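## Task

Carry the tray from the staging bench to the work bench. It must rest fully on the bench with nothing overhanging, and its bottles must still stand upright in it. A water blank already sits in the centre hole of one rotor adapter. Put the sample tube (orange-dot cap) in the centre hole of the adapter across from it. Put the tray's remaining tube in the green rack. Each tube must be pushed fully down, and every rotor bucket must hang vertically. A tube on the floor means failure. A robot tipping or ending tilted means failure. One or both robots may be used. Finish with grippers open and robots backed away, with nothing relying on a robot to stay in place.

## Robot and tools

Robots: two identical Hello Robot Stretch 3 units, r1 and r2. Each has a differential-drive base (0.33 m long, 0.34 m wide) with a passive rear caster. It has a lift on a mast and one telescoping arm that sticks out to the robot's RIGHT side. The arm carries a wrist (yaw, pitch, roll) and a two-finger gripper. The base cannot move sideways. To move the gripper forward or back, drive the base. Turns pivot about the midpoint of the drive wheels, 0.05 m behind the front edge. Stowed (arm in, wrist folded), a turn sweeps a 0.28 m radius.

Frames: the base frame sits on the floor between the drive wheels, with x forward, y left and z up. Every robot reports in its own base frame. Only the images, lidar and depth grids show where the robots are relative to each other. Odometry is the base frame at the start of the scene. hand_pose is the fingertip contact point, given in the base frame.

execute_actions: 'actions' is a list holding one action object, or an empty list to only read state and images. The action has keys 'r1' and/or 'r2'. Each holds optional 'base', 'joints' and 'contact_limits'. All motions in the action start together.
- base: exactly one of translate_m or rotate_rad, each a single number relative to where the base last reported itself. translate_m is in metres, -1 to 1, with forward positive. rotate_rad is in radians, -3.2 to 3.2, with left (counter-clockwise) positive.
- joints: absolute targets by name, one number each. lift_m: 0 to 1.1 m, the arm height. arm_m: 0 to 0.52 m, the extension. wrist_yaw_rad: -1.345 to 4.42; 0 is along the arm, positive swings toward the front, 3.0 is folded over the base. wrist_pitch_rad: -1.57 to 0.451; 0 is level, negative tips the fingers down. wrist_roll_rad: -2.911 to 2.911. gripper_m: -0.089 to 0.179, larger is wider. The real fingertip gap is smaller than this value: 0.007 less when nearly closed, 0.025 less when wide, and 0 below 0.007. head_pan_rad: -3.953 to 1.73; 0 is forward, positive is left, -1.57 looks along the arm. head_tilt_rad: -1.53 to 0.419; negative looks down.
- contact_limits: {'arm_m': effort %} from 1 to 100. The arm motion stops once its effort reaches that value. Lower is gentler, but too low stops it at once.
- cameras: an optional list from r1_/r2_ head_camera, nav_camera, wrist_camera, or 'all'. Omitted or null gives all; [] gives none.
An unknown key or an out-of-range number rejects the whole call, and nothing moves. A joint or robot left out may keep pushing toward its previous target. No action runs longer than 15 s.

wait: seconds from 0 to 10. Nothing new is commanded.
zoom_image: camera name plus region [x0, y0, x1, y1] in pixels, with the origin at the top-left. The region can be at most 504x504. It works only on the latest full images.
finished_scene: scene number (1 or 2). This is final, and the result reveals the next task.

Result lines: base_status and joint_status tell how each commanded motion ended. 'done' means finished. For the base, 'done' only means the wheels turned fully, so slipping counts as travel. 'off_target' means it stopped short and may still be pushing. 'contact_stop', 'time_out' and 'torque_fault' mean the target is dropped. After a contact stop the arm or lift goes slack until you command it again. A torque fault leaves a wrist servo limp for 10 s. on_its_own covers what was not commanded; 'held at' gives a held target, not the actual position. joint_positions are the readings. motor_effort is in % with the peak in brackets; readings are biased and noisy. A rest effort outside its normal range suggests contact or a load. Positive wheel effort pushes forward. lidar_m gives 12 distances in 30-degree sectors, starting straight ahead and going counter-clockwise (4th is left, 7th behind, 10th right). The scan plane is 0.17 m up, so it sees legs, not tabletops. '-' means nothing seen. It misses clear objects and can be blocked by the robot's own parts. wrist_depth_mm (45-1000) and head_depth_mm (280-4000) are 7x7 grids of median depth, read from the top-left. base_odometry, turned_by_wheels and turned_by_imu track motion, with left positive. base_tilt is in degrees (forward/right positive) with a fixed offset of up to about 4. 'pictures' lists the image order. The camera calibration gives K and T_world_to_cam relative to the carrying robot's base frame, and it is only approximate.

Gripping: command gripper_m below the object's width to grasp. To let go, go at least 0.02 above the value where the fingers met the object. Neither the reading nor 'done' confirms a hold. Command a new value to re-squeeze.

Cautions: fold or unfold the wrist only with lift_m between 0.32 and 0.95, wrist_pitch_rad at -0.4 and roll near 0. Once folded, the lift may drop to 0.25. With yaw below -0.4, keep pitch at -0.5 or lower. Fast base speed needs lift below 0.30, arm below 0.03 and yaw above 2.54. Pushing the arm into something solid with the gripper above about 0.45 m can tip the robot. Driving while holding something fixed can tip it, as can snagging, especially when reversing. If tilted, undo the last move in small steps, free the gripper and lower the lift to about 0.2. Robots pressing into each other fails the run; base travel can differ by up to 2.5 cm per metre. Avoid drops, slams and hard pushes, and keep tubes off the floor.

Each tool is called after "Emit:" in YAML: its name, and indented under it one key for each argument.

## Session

Emit:
execute_actions:
  actions:
    - {"r1":{"joints":{"head_pan_rad":-1.3,"head_tilt_rad":-0.5}},"r2":{"joints":{"head_pan_rad":-1.3,"head_tilt_rad":-0.5}}}
  cameras: ["r1_head_camera","r1_nav_camera","r2_head_camera","r2_nav_camera"]

Scene clock: 1.17 s.
r1.base_odometry: x=+0.000 y=+0.000 heading=+0.000 (m, m, rad; r1's odometry frame)
r1.turned_by_wheels: +0.000 (rad since the last result)
r1.turned_by_imu: +0.000 (rad since the last result)
r1.base_tilt: forward=-1.6 right=+0.7 (deg)
r1.lidar_m: 1.01 0.99 2.88 1.47 2.71 2.68 1.44 1.19 1.19 1.33 2.16 2.12
r1.head_depth_mm: 1260 1328 1401 1486 1599 1607 1361 / 1392 1481 1578 1695 1803 1670 1367 / 1579 1660 1801 1956 2030 1685 1365 / 1763 1922 2082 2289 2196 1695 1367 / 2056 2267 2484 2691 2181 1682 1370 / 2459 2724 3081 3080 2202 1686 1374 / 3032 3481 3764 3138 2205 1698 1384
r1.base_status: not commanded
r1.joint_positions: lift_m=+0.371 arm_m=+0.002 wrist_yaw_rad=+2.841 wrist_pitch_rad=-0.596 wrist_roll_rad=+0.001 gripper_m=+0.037 head_pan_rad=-1.293 head_tilt_rad=-0.494
r1.joint_status: all done
r1.motor_effort: left_wheel=-1(1) right_wheel=+0(0) lift_m=+35(35) arm_m=+0(0) wrist_yaw_rad=+1(1) wrist_pitch_rad=+6(6) wrist_roll_rad=+0(0) gripper_m=+0(1) head_pan_rad=-3(37) head_tilt_rad=-4(39) (%)
r1.hand_pose: x=+0.0376 y=+0.0428 z=+0.3459 quat_wxyz=(+0.307, +0.699, +0.104, +0.637) (m; r1's base frame)
r1.wrist_depth_mm: - - - - - - - / - - - - - - - / 783 826 837 831 838 852 859 / 675 - 698 702 714 720 718 / 588 576 620 598 603 610 626 / 514 531 - 534 542 537 541 / 465 - - 474 475 470 474
r2.base_odometry: x=+0.000 y=+0.000 heading=+0.000 (m, m, rad; r2's odometry frame)
r2.turned_by_wheels: +0.000 (rad since the last result)
r2.turned_by_imu: +0.000 (rad since the last result)
r2.base_tilt: forward=+0.0 right=-2.0 (deg)
r2.lidar_m: 1.68 2.08 2.11 0.92 0.71 0.70 0.74 1.08 3.87 1.77 1.53 2.89
r2.head_depth_mm: - - 3605 2662 2032 1579 1296 / - - 2543 2619 2006 1558 1291 / - - 2105 2713 1990 1559 1283 / - - 1973 2717 1993 1545 1279 / - - 1924 2443 1900 1554 1275 / 3858 - 2092 2705 1934 1533 1272 / 3601 3904 3897 2547 1933 1536 1268
r2.base_status: not commanded
r2.joint_positions: lift_m=+0.583 arm_m=+0.000 wrist_yaw_rad=+2.896 wrist_pitch_rad=-0.500 wrist_roll_rad=+0.019 gripper_m=+0.037 head_pan_rad=-1.293 head_tilt_rad=-0.493
r2.joint_status: all done
r2.motor_effort: left_wheel=+0(0) right_wheel=+0(0) lift_m=+39(38) arm_m=+0(1) wrist_yaw_rad=-1(1) wrist_pitch_rad=+7(7) wrist_roll_rad=+0(0) gripper_m=+1(1) head_pan_rad=-2(37) head_tilt_rad=-3(24) (%)
r2.hand_pose: x=+0.0307 y=+0.0619 z=+0.5781 quat_wxyz=(+0.259, +0.707, +0.087, +0.652) (m; r2's base frame)
r2.wrist_depth_mm: - 876 - - - - - / - 945 - - - - - / - - - - - - - / 686 - - - - - - / 743 - 975 960 979 973 - / 760 803 - 849 893 863 865 / 713 709 717 745 716 753 752
pictures: r1_head_camera (sideways: a quarter turn clockwise sets it upright), r1_nav_camera (sideways: a quarter turn counterclockwise sets it upright), r2_head_camera (sideways: a quarter turn clockwise sets it upright), r2_nav_camera (sideways: a quarter turn counterclockwise sets it upright)
camera_calibration (this result's frames):
r1_head_camera: T_world_to_cam=[[-0.0743715, 0.421643, -0.903707, 1.1982], [0.974465, 0.223257, 0.0239703, -0.0384496], [0.211865, -0.878848, -0.42748, 0.514545], [0, 0, 0, 1]] pos_world=[0.0175652, -0.0444206, 1.3037]
r1_nav_camera: T_world_to_cam=[[0.153243, -0.426371, 0.891473, -1.12498], [-0.944775, -0.32767, 0.00568862, 0.0456073], [0.289683, -0.843114, -0.453037, 0.539538], [0, 0, 0, 1]] pos_world=[0.0591886, -0.00982256, 1.24706]
r2_head_camera: T_world_to_cam=[[-0.169248, 0.438844, -0.88248, 1.16699], [0.95097, 0.307896, -0.0292711, 0.0388506], [0.258867, -0.844166, -0.469438, 0.564952], [0, 0, 0, 1]] pos_world=[0.0143172, -0.0471745, 1.29619]
r2_nav_camera: T_world_to_cam=[[0.133544, -0.408673, 0.902858, -1.13177], [-0.96756, -0.250909, 0.0295412, 0.0282826], [0.214463, -0.877514, -0.428923, 0.526417], [0, 0, 0, 1]] pos_world=[0.0656094, 0.00650928, 1.24679]
Images, in order (width x height): r1_head_camera 896x504, r1_nav_camera 672x504, r2_head_camera 896x504, r2_nav_camera 672x504.

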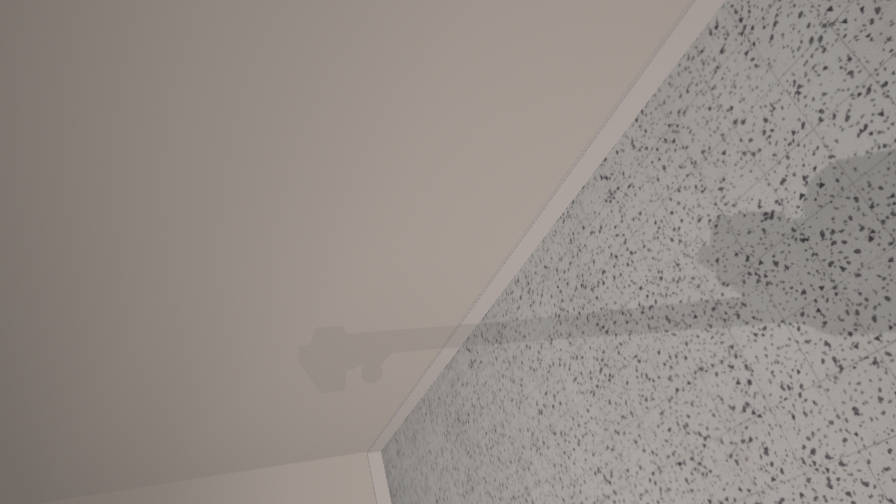

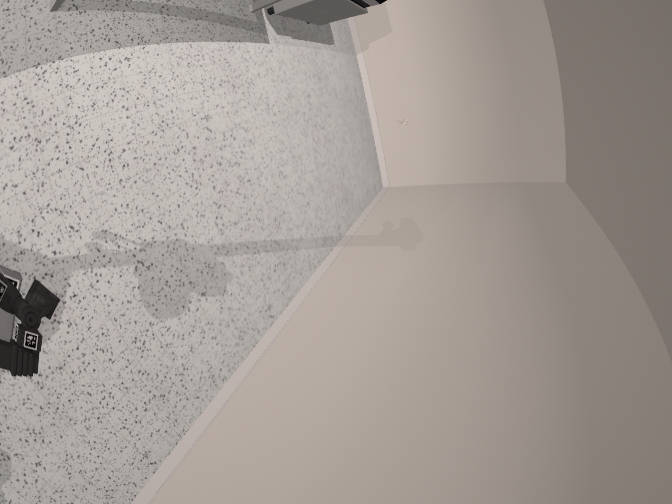

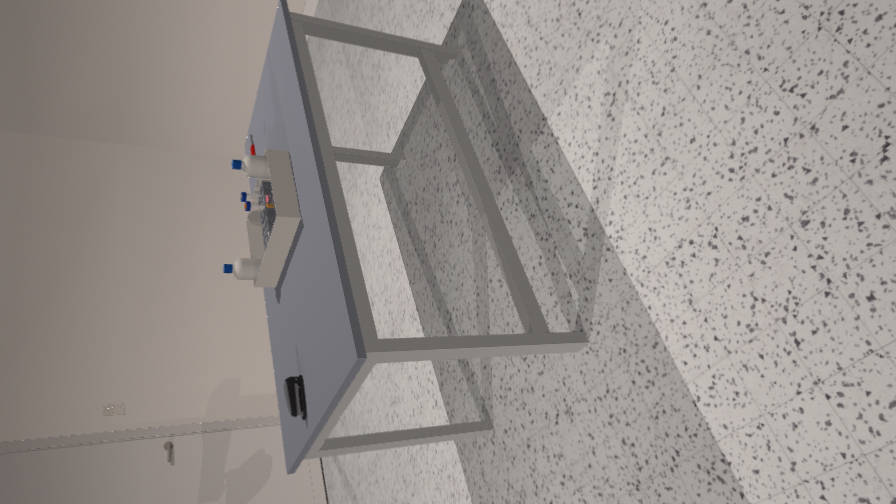

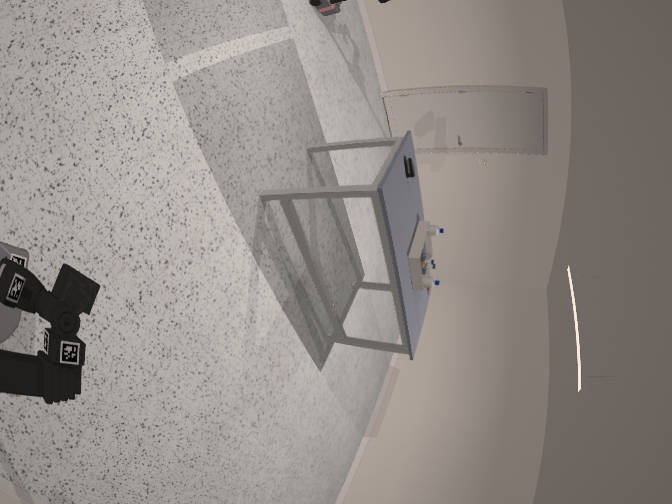

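Emit:
execute_actions:
  actions:
    - {"r1":{"base":{"rotate_rad":2.42},"joints":{"lift_m":0.28,"head_pan_rad":-1.57}},"r2":{"base":{"rotate_rad":0.97},"joints":{"lift_m":0.28,"head_pan_rad":-1.57}}}
  cameras: ["r1_head_camera","r1_nav_camera","r2_head_camera","r2_nav_camera"]

Scene clock: 11.13 s.
r1.base_odometry: x=+0.000 y=+0.000 heading=+2.420 (m, m, rad; r1's odometry frame)
r1.turned_by_wheels: +2.420 (rad since the last result)
r1.turned_by_imu: +2.437 (rad since the last result)
r1.base_tilt: forward=-1.6 right=+0.7 (deg)
r1.lidar_m: 4.49 1.67 1.23 1.19 1.23 1.70 4.01 2.10 0.99 2.88 1.92 1.47
r1.head_depth_mm: 3051 3227 3493 2592 1905 1656 1363 / 3010 3252 3448 3040 2164 1667 1356 / 2981 3204 3500 3064 2168 1676 1364 / 3043 3235 3470 3069 2166 1670 1364 / 3029 3226 3445 2951 2180 1678 1379 / 3012 3227 3431 2887 2193 1687 1379 / 2978 3207 3495 3128 2196 1702 1381
r1.base_status: done
r1.joint_positions: lift_m=+0.280 arm_m=+0.002 wrist_yaw_rad=+2.841 wrist_pitch_rad=-0.598 wrist_roll_rad=+0.001 gripper_m=+0.037 head_pan_rad=-1.563 head_tilt_rad=-0.495
r1.joint_status: all done
r1.motor_effort: left_wheel=-3(7) right_wheel=+1(7) lift_m=+30(30) arm_m=+0(1) wrist_yaw_rad=+0(0) wrist_pitch_rad=+7(7) wrist_roll_rad=+0(0) gripper_m=+0(1) head_pan_rad=-2(20) head_tilt_rad=-3(3) (%)
r1.hand_pose: x=+0.0376 y=+0.0426 z=+0.2548 quat_wxyz=(+0.308, +0.699, +0.105, +0.637) (m; r1's base frame)
r1.wrist_depth_mm: - - - - - - - / - 844 824 825 856 867 859 / 638 667 658 666 676 687 695 / 544 - 564 559 582 578 587 / 492 - - 483 502 495 495 / - - - 419 440 433 438 / - - - 391 380 391 391
r2.base_odometry: x=+0.000 y=+0.000 heading=+0.970 (m, m, rad; r2's odometry frame)
r2.turned_by_wheels: +0.970 (rad since the last result)
r2.turned_by_imu: +0.960 (rad since the last result)
r2.base_tilt: forward=-0.1 right=-2.1 (deg)
r2.lidar_m: 2.77 1.00 0.73 0.70 0.73 0.99 2.69 1.92 1.52 2.89 1.68 1.90
r2.head_depth_mm: 3429 3751 3997 2647 2015 1579 1301 / 3494 3796 - 2771 2021 1564 1290 / 3479 3808 - 2742 1992 1559 1285 / 3522 3857 - 2729 1986 1550 1283 / 3424 3800 3905 2740 1979 1555 1277 / 3481 3873 - 2652 1951 1541 1270 / 3524 3795 - 2689 1963 1533 1261
r2.base_status: done
r2.joint_positions: lift_m=+0.280 arm_m=+0.000 wrist_yaw_rad=+2.896 wrist_pitch_rad=-0.500 wrist_roll_rad=+0.019 gripper_m=+0.037 head_pan_rad=-1.563 head_tilt_rad=-0.494
r2.joint_status: all done
r2.motor_effort: left_wheel=-4(11) right_wheel=+2(5) lift_m=+33(34) arm_m=-1(0) wrist_yaw_rad=+0(1) wrist_pitch_rad=+7(7) wrist_roll_rad=+0(0) gripper_m=+1(1) head_pan_rad=-3(19) head_tilt_rad=-2(2) (%)
r2.hand_pose: x=+0.0307 y=+0.0619 z=+0.2750 quat_wxyz=(+0.259, +0.707, +0.087, +0.652) (m; r2's base frame)
r2.wrist_depth_mm: - 642 661 708 780 850 936 / - 684 732 783 840 956 - / - 723 776 827 866 876 898 / 647 - 668 681 686 694 702 / 545 - 562 562 573 573 575 / 471 - - 473 497 487 487 / - - - 421 407 422 424
pictures: r1_head_camera (sideways: a quarter turn clockwise sets it upright), r1_nav_camera (sideways: a quarter turn counterclockwise sets it upright), r2_head_camera (sideways: a quarter turn clockwise sets it upright), r2_nav_camera (sideways: a quarter turn counterclockwise sets it upright)
camera_calibration (this result's frames):
r1_head_camera: T_world_to_cam=[[0.0410174, 0.426978, -0.903331, 1.197], [0.998686, -0.045324, 0.0239239, -0.0385368], [-0.0307276, -0.903126, -0.428276, 0.51706], [0, 0, 0, 1]] pos_world=[0.00527616, -0.0458705, 1.30366]
r1_nav_camera: T_world_to_cam=[[0.0337213, -0.452602, 0.891075, -1.12373], [-0.997982, -0.0632521, 0.0056395, 0.0459959], [0.0538099, -0.889467, -0.453821, 0.541996], [0, 0, 0, 1]] pos_world=[0.0546319, -0.0236056, 1.24704]
r2_head_camera: T_world_to_cam=[[-0.0459238, 0.468581, -0.882226, 1.16591], [0.998655, 0.0427996, -0.0292521, 0.0385349], [0.024052, -0.882383, -0.469916, 0.567007], [0, 0, 0, 1]] pos_world=[0.00142205, -0.0476527, 1.29617]
r2_nav_camera: T_world_to_cam=[[0.0195724, -0.429983, 0.902625, -1.13077], [-0.999426, 0.0165481, 0.0295544, 0.0284599], [-0.0276446, -0.902685, -0.429412, 0.52853], [0, 0, 0, 1]] pos_world=[0.0651865, -0.00958772, 1.24678]
Images, in order (width x height): r1_head_camera 896x504, r1_nav_camera 672x504, r2_head_camera 896x504, r2_nav_camera 672x504.

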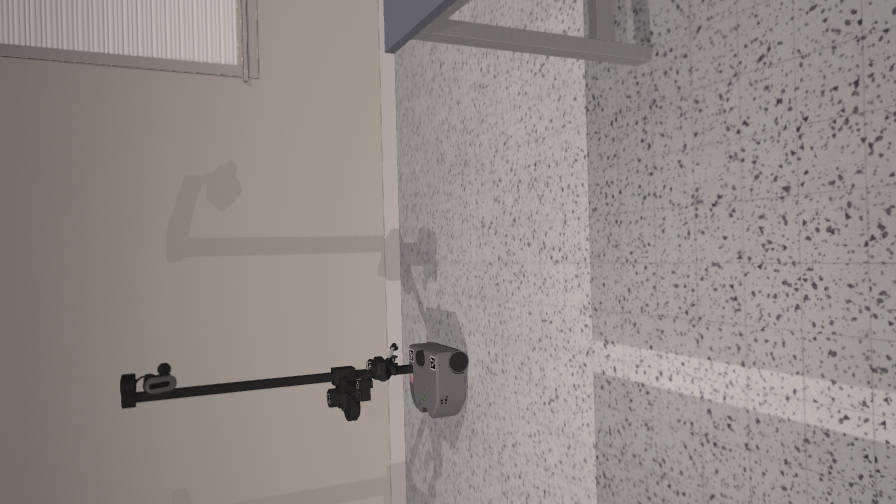

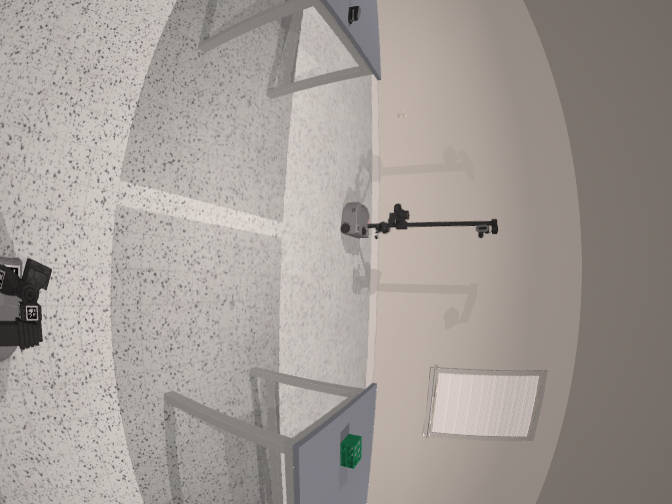

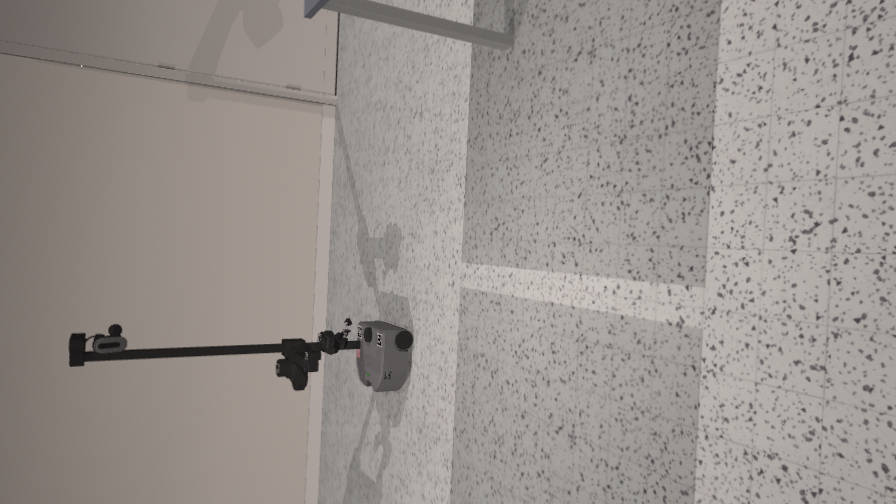

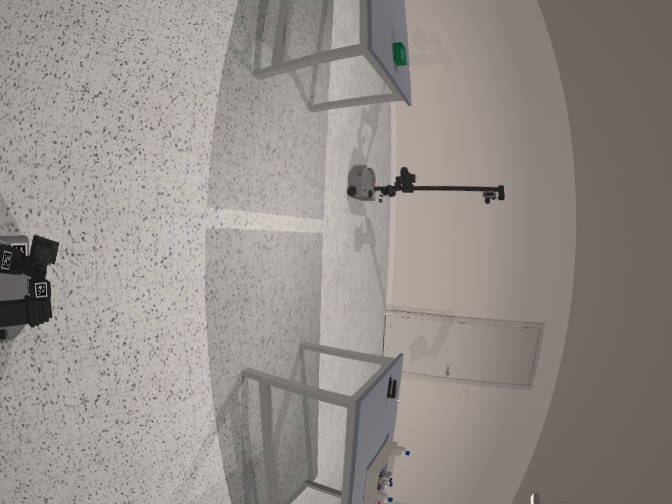

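Emit:
execute_actions:
  actions:
    - {"r1":{"base":{"rotate_rad":-1.571}},"r2":{"base":{"rotate_rad":-1.571}}}
  cameras: []

Emit:
execute_actions:
  actions:
    - {"r1":{"base":{"translate_m":0.40}},"r2":{"base":{"translate_m":1.0}}}
  cameras: []

Emit:
execute_actions:
  actions:
    - {"r1":{"base":{"rotate_rad":1.571}},"r2":{"base":{"rotate_rad":1.571}}}
  cameras: []

Emit:
execute_actions:
  actions:
    - {"r1":{"base":{"translate_m":1.0}},"r2":{"base":{"translate_m":-1.0}}}
  cameras: []

Emit:
execute_actions:
  actions:
    - {"r1":{"base":{"translate_m":0.8},"joints":{"head_tilt_rad":-0.8}},"r2":{"base":{"translate_m":-0.4},"joints":{"head_tilt_rad":-0.8}}}
  cameras: ["r1_head_camera","r1_nav_camera","r2_head_camera","r2_nav_camera"]

Scene clock: 22.00 s.
r1.base_odometry: x=+0.000 y=+0.000 heading=+0.849 (m, m, rad; r1's odometry frame)
r1.turned_by_wheels: -1.571 (rad since the last result)
r1.turned_by_imu: -1.582 (rad since the last result)
r1.base_tilt: forward=-1.5 right=+0.7 (deg)
r1.lidar_m: 2.88 1.91 1.47 4.54 1.68 1.23 1.19 1.24 1.70 4.02 2.12 0.99
r1.head_depth_mm: 3350 3401 3430 3020 2137 1659 1362 / 3436 3641 - 3023 2139 1678 1355 / 3445 3638 - 3046 2174 1666 1364 / 3383 3610 - 3112 2190 1674 1363 / 3367 3606 - 3081 2166 1690 1378 / 3321 3653 - 3109 2177 1685 1382 / 3373 3647 2878 2491 2206 1699 1384
r1.base_status: done
r1.joint_positions: lift_m=+0.280 arm_m=+0.002 wrist_yaw_rad=+2.841 wrist_pitch_rad=-0.598 wrist_roll_rad=+0.001 gripper_m=+0.037 head_pan_rad=-1.563 head_tilt_rad=-0.495
r1.joint_status: not commanded
r1.motor_effort: left_wheel=+2(9) right_wheel=-3(5) lift_m=+29(29) arm_m=-1(1) wrist_yaw_rad=+0(1) wrist_pitch_rad=+7(7) wrist_roll_rad=+0(0) gripper_m=+1(0) head_pan_rad=-2(3) head_tilt_rad=-4(4) (%)
r1.hand_pose: x=+0.0376 y=+0.0426 z=+0.2548 quat_wxyz=(+0.308, +0.699, +0.105, +0.637) (m; r1's base frame)
r1.wrist_depth_mm: - - - - - - - / - 826 813 841 839 848 860 / 649 655 673 676 675 697 687 / 548 - 559 572 575 573 584 / 489 - - 480 496 489 497 / - - - 427 435 434 440 / - - - 393 382 388 391
r2.base_odometry: x=+0.000 y=+0.000 heading=-0.601 (m, m, rad; r2's odometry frame)
r2.turned_by_wheels: -1.571 (rad since the last result)
r2.turned_by_imu: -1.551 (rad since the last result)
r2.base_tilt: forward=-0.2 right=-1.8 (deg)
r2.lidar_m: 2.88 1.68 1.93 2.64 0.99 0.72 0.70 0.73 1.00 2.82 1.89 1.52
r2.head_depth_mm: 2507 2401 2325 2275 1933 1562 1298 / 3548 3879 3639 2761 2006 1568 1287 / 3586 3888 - 2765 1997 1566 1285 / 3607 3943 - 2698 1980 1548 1273 / 3712 - - 2728 1962 1541 1271 / 3638 3985 - 2664 1954 1545 1269 / 3731 - - 2663 1946 1532 1266
r2.base_status: done
r2.joint_positions: lift_m=+0.280 arm_m=+0.000 wrist_yaw_rad=+2.896 wrist_pitch_rad=-0.500 wrist_roll_rad=+0.019 gripper_m=+0.037 head_pan_rad=-1.563 head_tilt_rad=-0.494
r2.joint_status: not commanded
r2.motor_effort: left_wheel=+4(17) right_wheel=-3(7) lift_m=+33(33) arm_m=+0(0) wrist_yaw_rad=+0(0) wrist_pitch_rad=+7(7) wrist_roll_rad=+0(0) gripper_m=+1(1) head_pan_rad=-2(2) head_tilt_rad=-2(2) (%)
r2.hand_pose: x=+0.0307 y=+0.0619 z=+0.2749 quat_wxyz=(+0.259, +0.707, +0.087, +0.652) (m; r2's base frame)
r2.wrist_depth_mm: - - - - - - - / - - - - - - - / 819 830 851 861 858 875 895 / 648 - 680 688 682 707 709 / 545 - 561 556 569 577 580 / 477 - - 477 503 488 484 / - - - 423 407 424 426
pictures: none
No camera images: the call's "cameras" was empty. Leave "cameras" out to get every camera's image.

Scene clock: 27.10 s.
r1.base_odometry: x=+0.264 y=+0.300 heading=+0.849 (m, m, rad; r1's odometry frame)
r1.turned_by_wheels: +0.000 (rad since the last result)
r1.turned_by_imu: +0.001 (rad since the last result)
r1.base_tilt: forward=-1.8 right=+0.8 (deg)
r1.lidar_m: 1.56 1.51 1.29 2.67 2.22 1.65 1.59 1.65 2.28 2.00 0.69 1.20
r1.head_depth_mm: 3416 3659 - 3028 2157 1657 1356 / 3428 3655 - 3042 2154 1681 1360 / 3414 3594 - 3074 2146 1670 1366 / 3390 3630 - 3110 2155 1687 1370 / 3378 3618 3858 2922 2192 1690 1369 / 3418 3665 2398 2272 2191 1701 1377 / 3379 3595 2229 1505 2194 1709 1373
r1.base_status: done
r1.joint_positions: lift_m=+0.280 arm_m=+0.002 wrist_yaw_rad=+2.841 wrist_pitch_rad=-0.598 wrist_roll_rad=+0.001 gripper_m=+0.037 head_pan_rad=-1.563 head_tilt_rad=-0.495
r1.joint_status: not commanded
r1.motor_effort: left_wheel=+1(8) right_wheel=-2(5) lift_m=+30(30) arm_m=-1(1) wrist_yaw_rad=+0(1) wrist_pitch_rad=+7(7) wrist_roll_rad=+0(1) gripper_m=+0(1) head_pan_rad=-3(2) head_tilt_rad=-3(3) (%)
r1.hand_pose: x=+0.0376 y=+0.0426 z=+0.2548 quat_wxyz=(+0.308, +0.699, +0.105, +0.637) (m; r1's base frame)
r1.wrist_depth_mm: - - - - - - - / - 803 829 835 863 860 836 / 631 672 659 663 684 683 689 / 542 - 559 573 573 577 582 / 487 - - 484 497 498 500 / - - - 427 436 431 433 / - - - 394 381 385 387
r2.base_odometry: x=+0.825 y=-0.565 heading=-0.601 (m, m, rad; r2's odometry frame)
r2.turned_by_wheels: +0.000 (rad since the last result)
r2.turned_by_imu: -0.001 (rad since the last result)
r2.base_tilt: forward=+0.1 right=-1.9 (deg)
r2.lidar_m: 1.56 1.40 1.06 1.40 2.39 1.76 1.70 1.77 2.43 1.31 0.81 1.23
r2.head_depth_mm: 3616 3994 - 2803 2004 1581 1292 / 3591 3959 - 2804 2006 1566 1292 / 3612 3923 - 2725 1977 1558 1284 / 3663 - - 2735 1973 1547 1272 / 3623 3992 3464 2561 1957 1543 1269 / 3649 3972 1748 2317 1875 1450 1241 / 3708 - 1529 1088 938 1095 1229
r2.base_status: done
r2.joint_positions: lift_m=+0.280 arm_m=+0.000 wrist_yaw_rad=+2.896 wrist_pitch_rad=-0.500 wrist_roll_rad=+0.019 gripper_m=+0.037 head_pan_rad=-1.563 head_tilt_rad=-0.494
r2.joint_status: not commanded
r2.motor_effort: left_wheel=+4(17) right_wheel=-3(5) lift_m=+34(33) arm_m=+0(0) wrist_yaw_rad=+0(0) wrist_pitch_rad=+7(7) wrist_roll_rad=+1(1) gripper_m=+0(1) head_pan_rad=-2(2) head_tilt_rad=-2(1) (%)
r2.hand_pose: x=+0.0307 y=+0.0619 z=+0.2749 quat_wxyz=(+0.259, +0.707, +0.087, +0.652) (m; r2's base frame)
r2.wrist_depth_mm: - - - - - - - / - - - - - - - / 823 823 838 852 883 880 917 / 642 - 668 680 694 695 711 / 542 - 568 567 567 567 578 / 464 - - 482 494 488 492 / - - - 418 412 425 421
pictures: none
No camera images: the call's "cameras" was empty. Leave "cameras" out to get every camera's image.

Scene clock: 29.40 s.
r1.base_odometry: x=+0.264 y=+0.300 heading=+2.420 (m, m, rad; r1's odometry frame)
r1.turned_by_wheels: +1.571 (rad since the last result)
r1.turned_by_imu: +1.581 (rad since the last result)
r1.base_tilt: forward=-1.7 right=+0.7 (deg)
r1.lidar_m: 2.67 2.22 1.64 1.59 1.65 2.27 2.00 0.69 1.20 3.16 1.51 1.29
r1.head_depth_mm: 2702 2857 3167 2992 2141 1662 1355 / 2678 2867 3108 3054 2171 1664 1360 / 2711 2908 3091 3089 2163 1666 1367 / 2664 2885 3099 3090 2160 1675 1370 / 2665 2896 3105 3136 2175 1680 1371 / 2653 2874 3126 3123 2195 1637 1378 / 2645 2803 3082 1732 1714 1644 1377
r1.base_status: done
r1.joint_positions: lift_m=+0.280 arm_m=+0.002 wrist_yaw_rad=+2.841 wrist_pitch_rad=-0.598 wrist_roll_rad=+0.001 gripper_m=+0.037 head_pan_rad=-1.563 head_tilt_rad=-0.495
r1.joint_status: not commanded
r1.motor_effort: left_wheel=-3(7) right_wheel=+2(6) lift_m=+30(31) arm_m=-1(1) wrist_yaw_rad=+0(0) wrist_pitch_rad=+7(7) wrist_roll_rad=+0(0) gripper_m=-1(1) head_pan_rad=-1(2) head_tilt_rad=-4(4) (%)
r1.hand_pose: x=+0.0376 y=+0.0425 z=+0.2548 quat_wxyz=(+0.308, +0.699, +0.105, +0.637) (m; r1's base frame)
r1.wrist_depth_mm: - - - - - - - / - 805 806 834 839 848 882 / 641 683 668 663 683 689 692 / 542 - 563 565 567 579 584 / 491 - - 485 495 493 508 / - - - 431 438 435 437 / - - - 392 379 386 388
r2.base_odometry: x=+0.825 y=-0.565 heading=+0.970 (m, m, rad; r2's odometry frame)
r2.turned_by_wheels: +1.571 (rad since the last result)
r2.turned_by_imu: +1.551 (rad since the last result)
r2.base_tilt: forward=-0.1 right=-2.0 (deg)
r2.lidar_m: 1.32 2.41 1.76 1.69 1.76 2.40 1.40 0.81 1.23 3.07 1.42 1.06
r2.head_depth_mm: 2576 2809 3051 2817 2015 1576 1293 / 2601 2828 3104 2750 1994 1566 1295 / 2635 2863 3149 2770 1970 1560 1282 / 2623 2882 3163 2712 1976 1546 1281 / 2634 2853 3147 2723 1970 1552 1274 / 2610 2907 3175 2549 1817 1538 1268 / 2543 2850 3157 1721 1751 1537 1265
r2.base_status: done
r2.joint_positions: lift_m=+0.280 arm_m=+0.000 wrist_yaw_rad=+2.896 wrist_pitch_rad=-0.500 wrist_roll_rad=+0.019 gripper_m=+0.037 head_pan_rad=-1.563 head_tilt_rad=-0.494
r2.joint_status: not commanded
r2.motor_effort: left_wheel=-4(13) right_wheel=+2(8) lift_m=+33(34) arm_m=-1(1) wrist_yaw_rad=+1(1) wrist_pitch_rad=+7(7) wrist_roll_rad=+1(0) gripper_m=+0(1) head_pan_rad=-3(2) head_tilt_rad=-2(2) (%)
r2.hand_pose: x=+0.0307 y=+0.0618 z=+0.2749 quat_wxyz=(+0.259, +0.707, +0.087, +0.652) (m; r2's base frame)
r2.wrist_depth_mm: - - - - - - - / - - - - - - - / 808 810 849 851 883 881 901 / 650 - 676 679 680 687 707 / 535 - 560 559 571 568 569 / 470 - - 480 494 485 495 / - - - 426 409 423 428
pictures: none
No camera images: the call's "cameras" was empty. Leave "cameras" out to get every camera's image.

Scene clock: 34.50 s.
r1.base_odometry: x=-0.486 y=+0.961 heading=+2.420 (m, m, rad; r1's odometry frame)
r1.turned_by_wheels: +0.000 (rad since the last result)
r1.turned_by_imu: +0.003 (rad since the last result)
r1.base_tilt: forward=-1.5 right=+0.4 (deg)
r1.lidar_m: 3.69 2.22 1.62 1.58 1.65 2.27 3.00 1.60 3.29 1.11 0.49 1.58
r1.head_depth_mm: 2676 2885 3095 3017 2154 1667 1356 / 2690 2898 3110 3075 2138 1676 1359 / 2724 2859 3128 3039 2149 1680 1358 / 2647 2897 3086 3078 2171 1672 1372 / 2687 2845 3098 3089 2083 1575 1371 / 2679 2893 3085 3111 955 1420 1376 / 2638 2808 3025 1649 919 707 608
r1.base_status: done
r1.joint_positions: lift_m=+0.280 arm_m=+0.002 wrist_yaw_rad=+2.841 wrist_pitch_rad=-0.598 wrist_roll_rad=+0.001 gripper_m=+0.037 head_pan_rad=-1.563 head_tilt_rad=-0.495
r1.joint_status: not commanded
r1.motor_effort: left_wheel=-3(5) right_wheel=+2(6) lift_m=+30(30) arm_m=-1(1) wrist_yaw_rad=+0(1) wrist_pitch_rad=+7(7) wrist_roll_rad=+0(0) gripper_m=+0(1) head_pan_rad=-2(3) head_tilt_rad=-4(4) (%)
r1.hand_pose: x=+0.0376 y=+0.0425 z=+0.2548 quat_wxyz=(+0.308, +0.699, +0.105, +0.637) (m; r1's base frame)
r1.wrist_depth_mm: - - - - - - - / - 823 817 844 836 844 875 / 639 682 658 679 682 683 691 / 556 - 555 571 573 571 583 / 493 - - 485 494 494 496 / - - - 431 443 435 436 / - - - 385 381 387 389
r2.base_odometry: x=+0.259 y=-1.390 heading=+0.970 (m, m, rad; r2's odometry frame)
r2.turned_by_wheels: +0.000 (rad since the last result)
r2.turned_by_imu: +0.000 (rad since the last result)
r2.base_tilt: forward=+0.0 right=-2.0 (deg)
r2.lidar_m: 2.03 2.41 1.76 1.69 1.75 2.39 3.25 0.51 0.37 0.35 0.37 2.23
r2.head_depth_mm: 2580 2824 3136 1137 826 647 532 / 2560 2789 3103 1136 818 642 529 / 2584 2838 3142 1124 817 637 528 / 2600 2823 3165 1113 812 637 525 / 2631 2886 3188 1107 805 633 524 / 2625 2896 3188 1170 799 632 522 / 2568 2836 3155 1784 863 629 532
r2.base_status: done
r2.joint_positions: lift_m=+0.280 arm_m=+0.000 wrist_yaw_rad=+2.896 wrist_pitch_rad=-0.500 wrist_roll_rad=+0.019 gripper_m=+0.037 head_pan_rad=-1.563 head_tilt_rad=-0.494
r2.joint_status: not commanded
r2.motor_effort: left_wheel=-4(18) right_wheel=+2(4) lift_m=+34(34) arm_m=-1(1) wrist_yaw_rad=+0(1) wrist_pitch_rad=+7(7) wrist_roll_rad=+1(0) gripper_m=+1(0) head_pan_rad=-2(2) head_tilt_rad=-2(2) (%)
r2.hand_pose: x=+0.0307 y=+0.0618 z=+0.2749 quat_wxyz=(+0.259, +0.707, +0.087, +0.652) (m; r2's base frame)
r2.wrist_depth_mm: - - - - - - - / - - - - - - - / 807 829 844 886 870 885 889 / 643 - 652 677 687 698 705 / 546 - 562 562 567 574 583 / 472 - - 481 500 484 489 / - - - 425 410 424 422
pictures: none
No camera images: the call's "cameras" was empty. Leave "cameras" out to get every camera's image.

Scene clock: 38.93 s.
r1.base_odometry: x=-1.087 y=+1.490 heading=+2.420 (m, m, rad; r1's odometry frame)
r1.turned_by_wheels: +0.000 (rad since the last result)
r1.turned_by_imu: +0.002 (rad since the last result)
r1.base_tilt: forward=-1.6 right=+0.5 (deg)
r1.lidar_m: 2.91 2.21 1.59 1.55 1.60 2.26 2.37 0.72 1.15 1.11 1.16 0.94
r1.head_depth_mm: 2773 3044 1003 786 681 1339 1156 / 2704 2983 1008 787 683 1337 1159 / 2706 3032 1010 789 682 1342 1168 / 2719 3015 999 745 682 1346 1159 / 2653 2948 994 737 685 1342 1163 / 2713 2991 910 746 687 1348 1161 / 2714 2990 923 751 687 1343 1169
r1.base_status: done
r1.joint_positions: lift_m=+0.280 arm_m=+0.002 wrist_yaw_rad=+2.841 wrist_pitch_rad=-0.598 wrist_roll_rad=+0.001 gripper_m=+0.037 head_pan_rad=-1.563 head_tilt_rad=-0.790
r1.joint_status: all done
r1.motor_effort: left_wheel=-3(7) right_wheel=+2(6) lift_m=+30(30) arm_m=-1(1) wrist_yaw_rad=+0(0) wrist_pitch_rad=+7(7) wrist_roll_rad=+0(0) gripper_m=-1(0) head_pan_rad=-2(3) head_tilt_rad=-6(35) (%)
r1.hand_pose: x=+0.0376 y=+0.0425 z=+0.2548 quat_wxyz=(+0.308, +0.699, +0.105, +0.637) (m; r1's base frame)
r1.wrist_depth_mm: - - - - - - - / - 811 812 851 834 870 842 / 653 676 658 673 681 688 693 / 544 - 551 561 570 584 574 / 486 - - 486 491 499 501 / - - - 425 445 436 435 / - - - 397 384 387 386
r2.base_odometry: x=+0.033 y=-1.720 heading=+0.970 (m, m, rad; r2's odometry frame)
r2.turned_by_wheels: +0.000 (rad since the last result)
r2.turned_by_imu: +0.000 (rad since the last result)
r2.base_tilt: forward=+0.0 right=-2.1 (deg)
r2.lidar_m: 2.43 2.40 1.75 1.69 1.75 2.38 2.86 0.51 0.37 0.36 0.37 0.50
r2.head_depth_mm: 2669 2960 867 682 613 1270 1093 / 2681 2945 832 688 612 1265 1096 / 2700 2933 879 692 612 1289 1088 / 2633 1604 866 692 608 1277 1106 / 2678 2917 911 709 605 1283 1099 / 2720 2947 908 725 605 1286 1101 / 2754 2980 903 721 602 1284 1098
r2.base_status: done
r2.joint_positions: lift_m=+0.280 arm_m=+0.000 wrist_yaw_rad=+2.896 wrist_pitch_rad=-0.500 wrist_roll_rad=+0.019 gripper_m=+0.037 head_pan_rad=-1.563 head_tilt_rad=-0.789
r2.joint_status: all done
r2.motor_effort: left_wheel=-4(17) right_wheel=+2(6) lift_m=+34(34) arm_m=-1(1) wrist_yaw_rad=+0(1) wrist_pitch_rad=+7(7) wrist_roll_rad=+0(1) gripper_m=+1(1) head_pan_rad=-2(2) head_tilt_rad=-4(18) (%)
r2.hand_pose: x=+0.0307 y=+0.0618 z=+0.2749 quat_wxyz=(+0.259, +0.707, +0.087, +0.652) (m; r2's base frame)
r2.wrist_depth_mm: - - - - - - - / - - - - - - - / 809 837 849 869 881 887 905 / 664 - 678 677 685 691 709 / 540 - 559 560 570 562 578 / 468 - - 478 497 483 493 / - - - 422 409 421 425
pictures: r1_head_camera (sideways: a quarter turn clockwise sets it upright), r1_nav_camera (sideways: a quarter turn counterclockwise sets it upright), r2_head_camera (sideways: a quarter turn clockwise sets it upright), r2_nav_camera (sideways: a quarter turn counterclockwise sets it upright)
camera_calibration (this result's frames):
r1_head_camera: T_world_to_cam=[[0.0392447, 0.671526, -0.739941, 0.983979], [0.998717, -0.0500878, 0.00751286, -0.0171656], [-0.0320169, -0.739286, -0.67263, 0.834977], [0, 0, 0, 1]] pos_world=[0.00526093, -0.0443412, 1.28985]
r1_nav_camera: T_world_to_cam=[[0.035457, -0.692453, 0.720591, -0.901478], [-0.997993, -0.0623915, -0.0108486, 0.0674606], [0.0524709, -0.71876, -0.693276, 0.853526], [0, 0, 0, 1]] pos_world=[0.0545036, -0.00654264, 1.24206]
r2_head_camera: T_world_to_cam=[[-0.0475183, 0.705372, -0.707243, 0.9378], [0.998618, 0.0494688, -0.0177573, 0.0235611], [0.022461, -0.707109, -0.706747, 0.875117], [0, 0, 0, 1]] pos_world=[0.00137809, -0.0438592, 1.28216]
r2_nav_camera: T_world_to_cam=[[0.0212362, -0.674395, 0.738065, -0.916229], [-0.999349, 0.00721407, 0.0353458, 0.0209323], [-0.0291615, -0.738336, -0.673803, 0.846496], [0, 0, 0, 1]] pos_world=[0.0650609, 0.00694687, 1.24587]
Images, in order (width x height): r1_head_camera 896x504, r1_nav_camera 672x504, r2_head_camera 896x504, r2_nav_camera 672x504.

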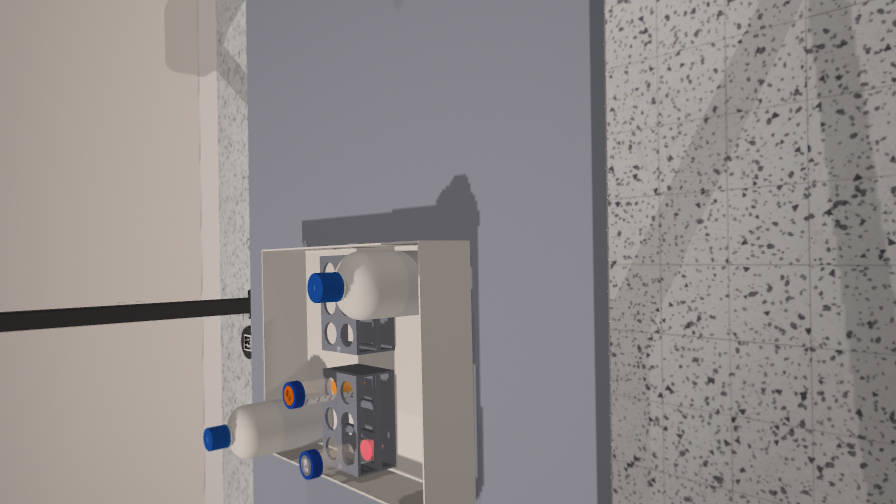

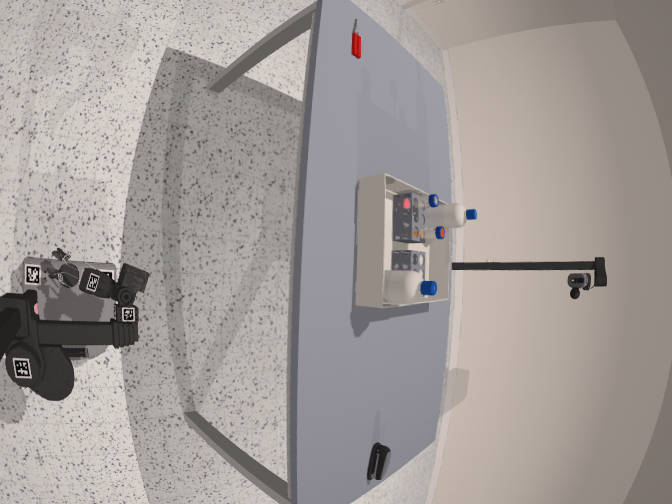

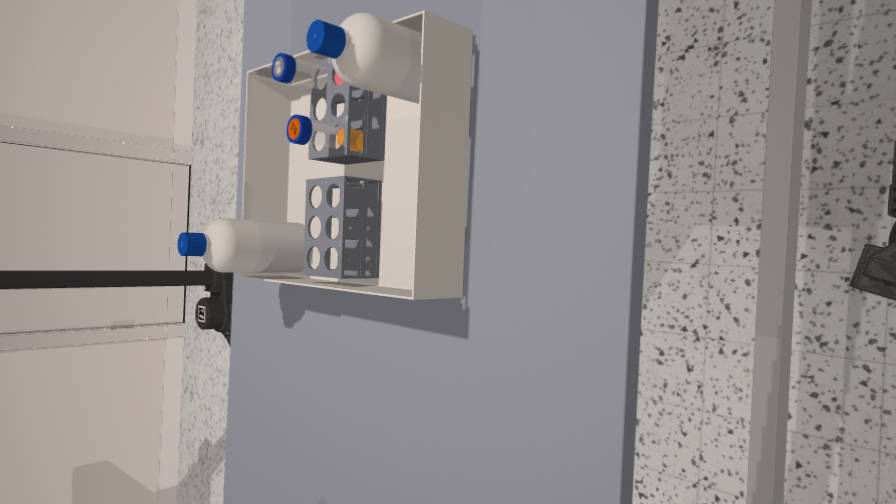

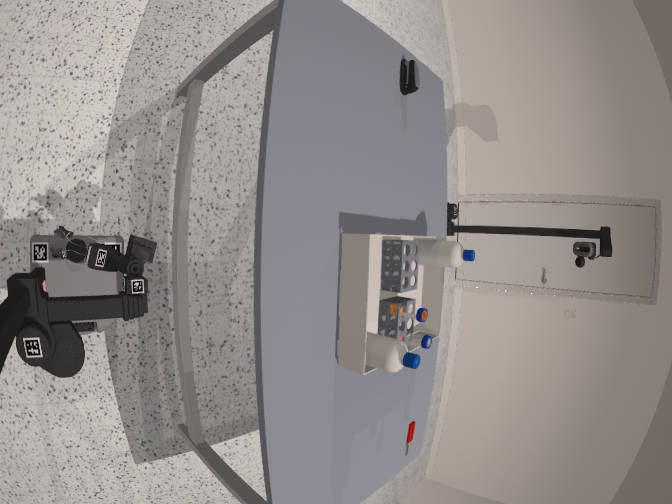

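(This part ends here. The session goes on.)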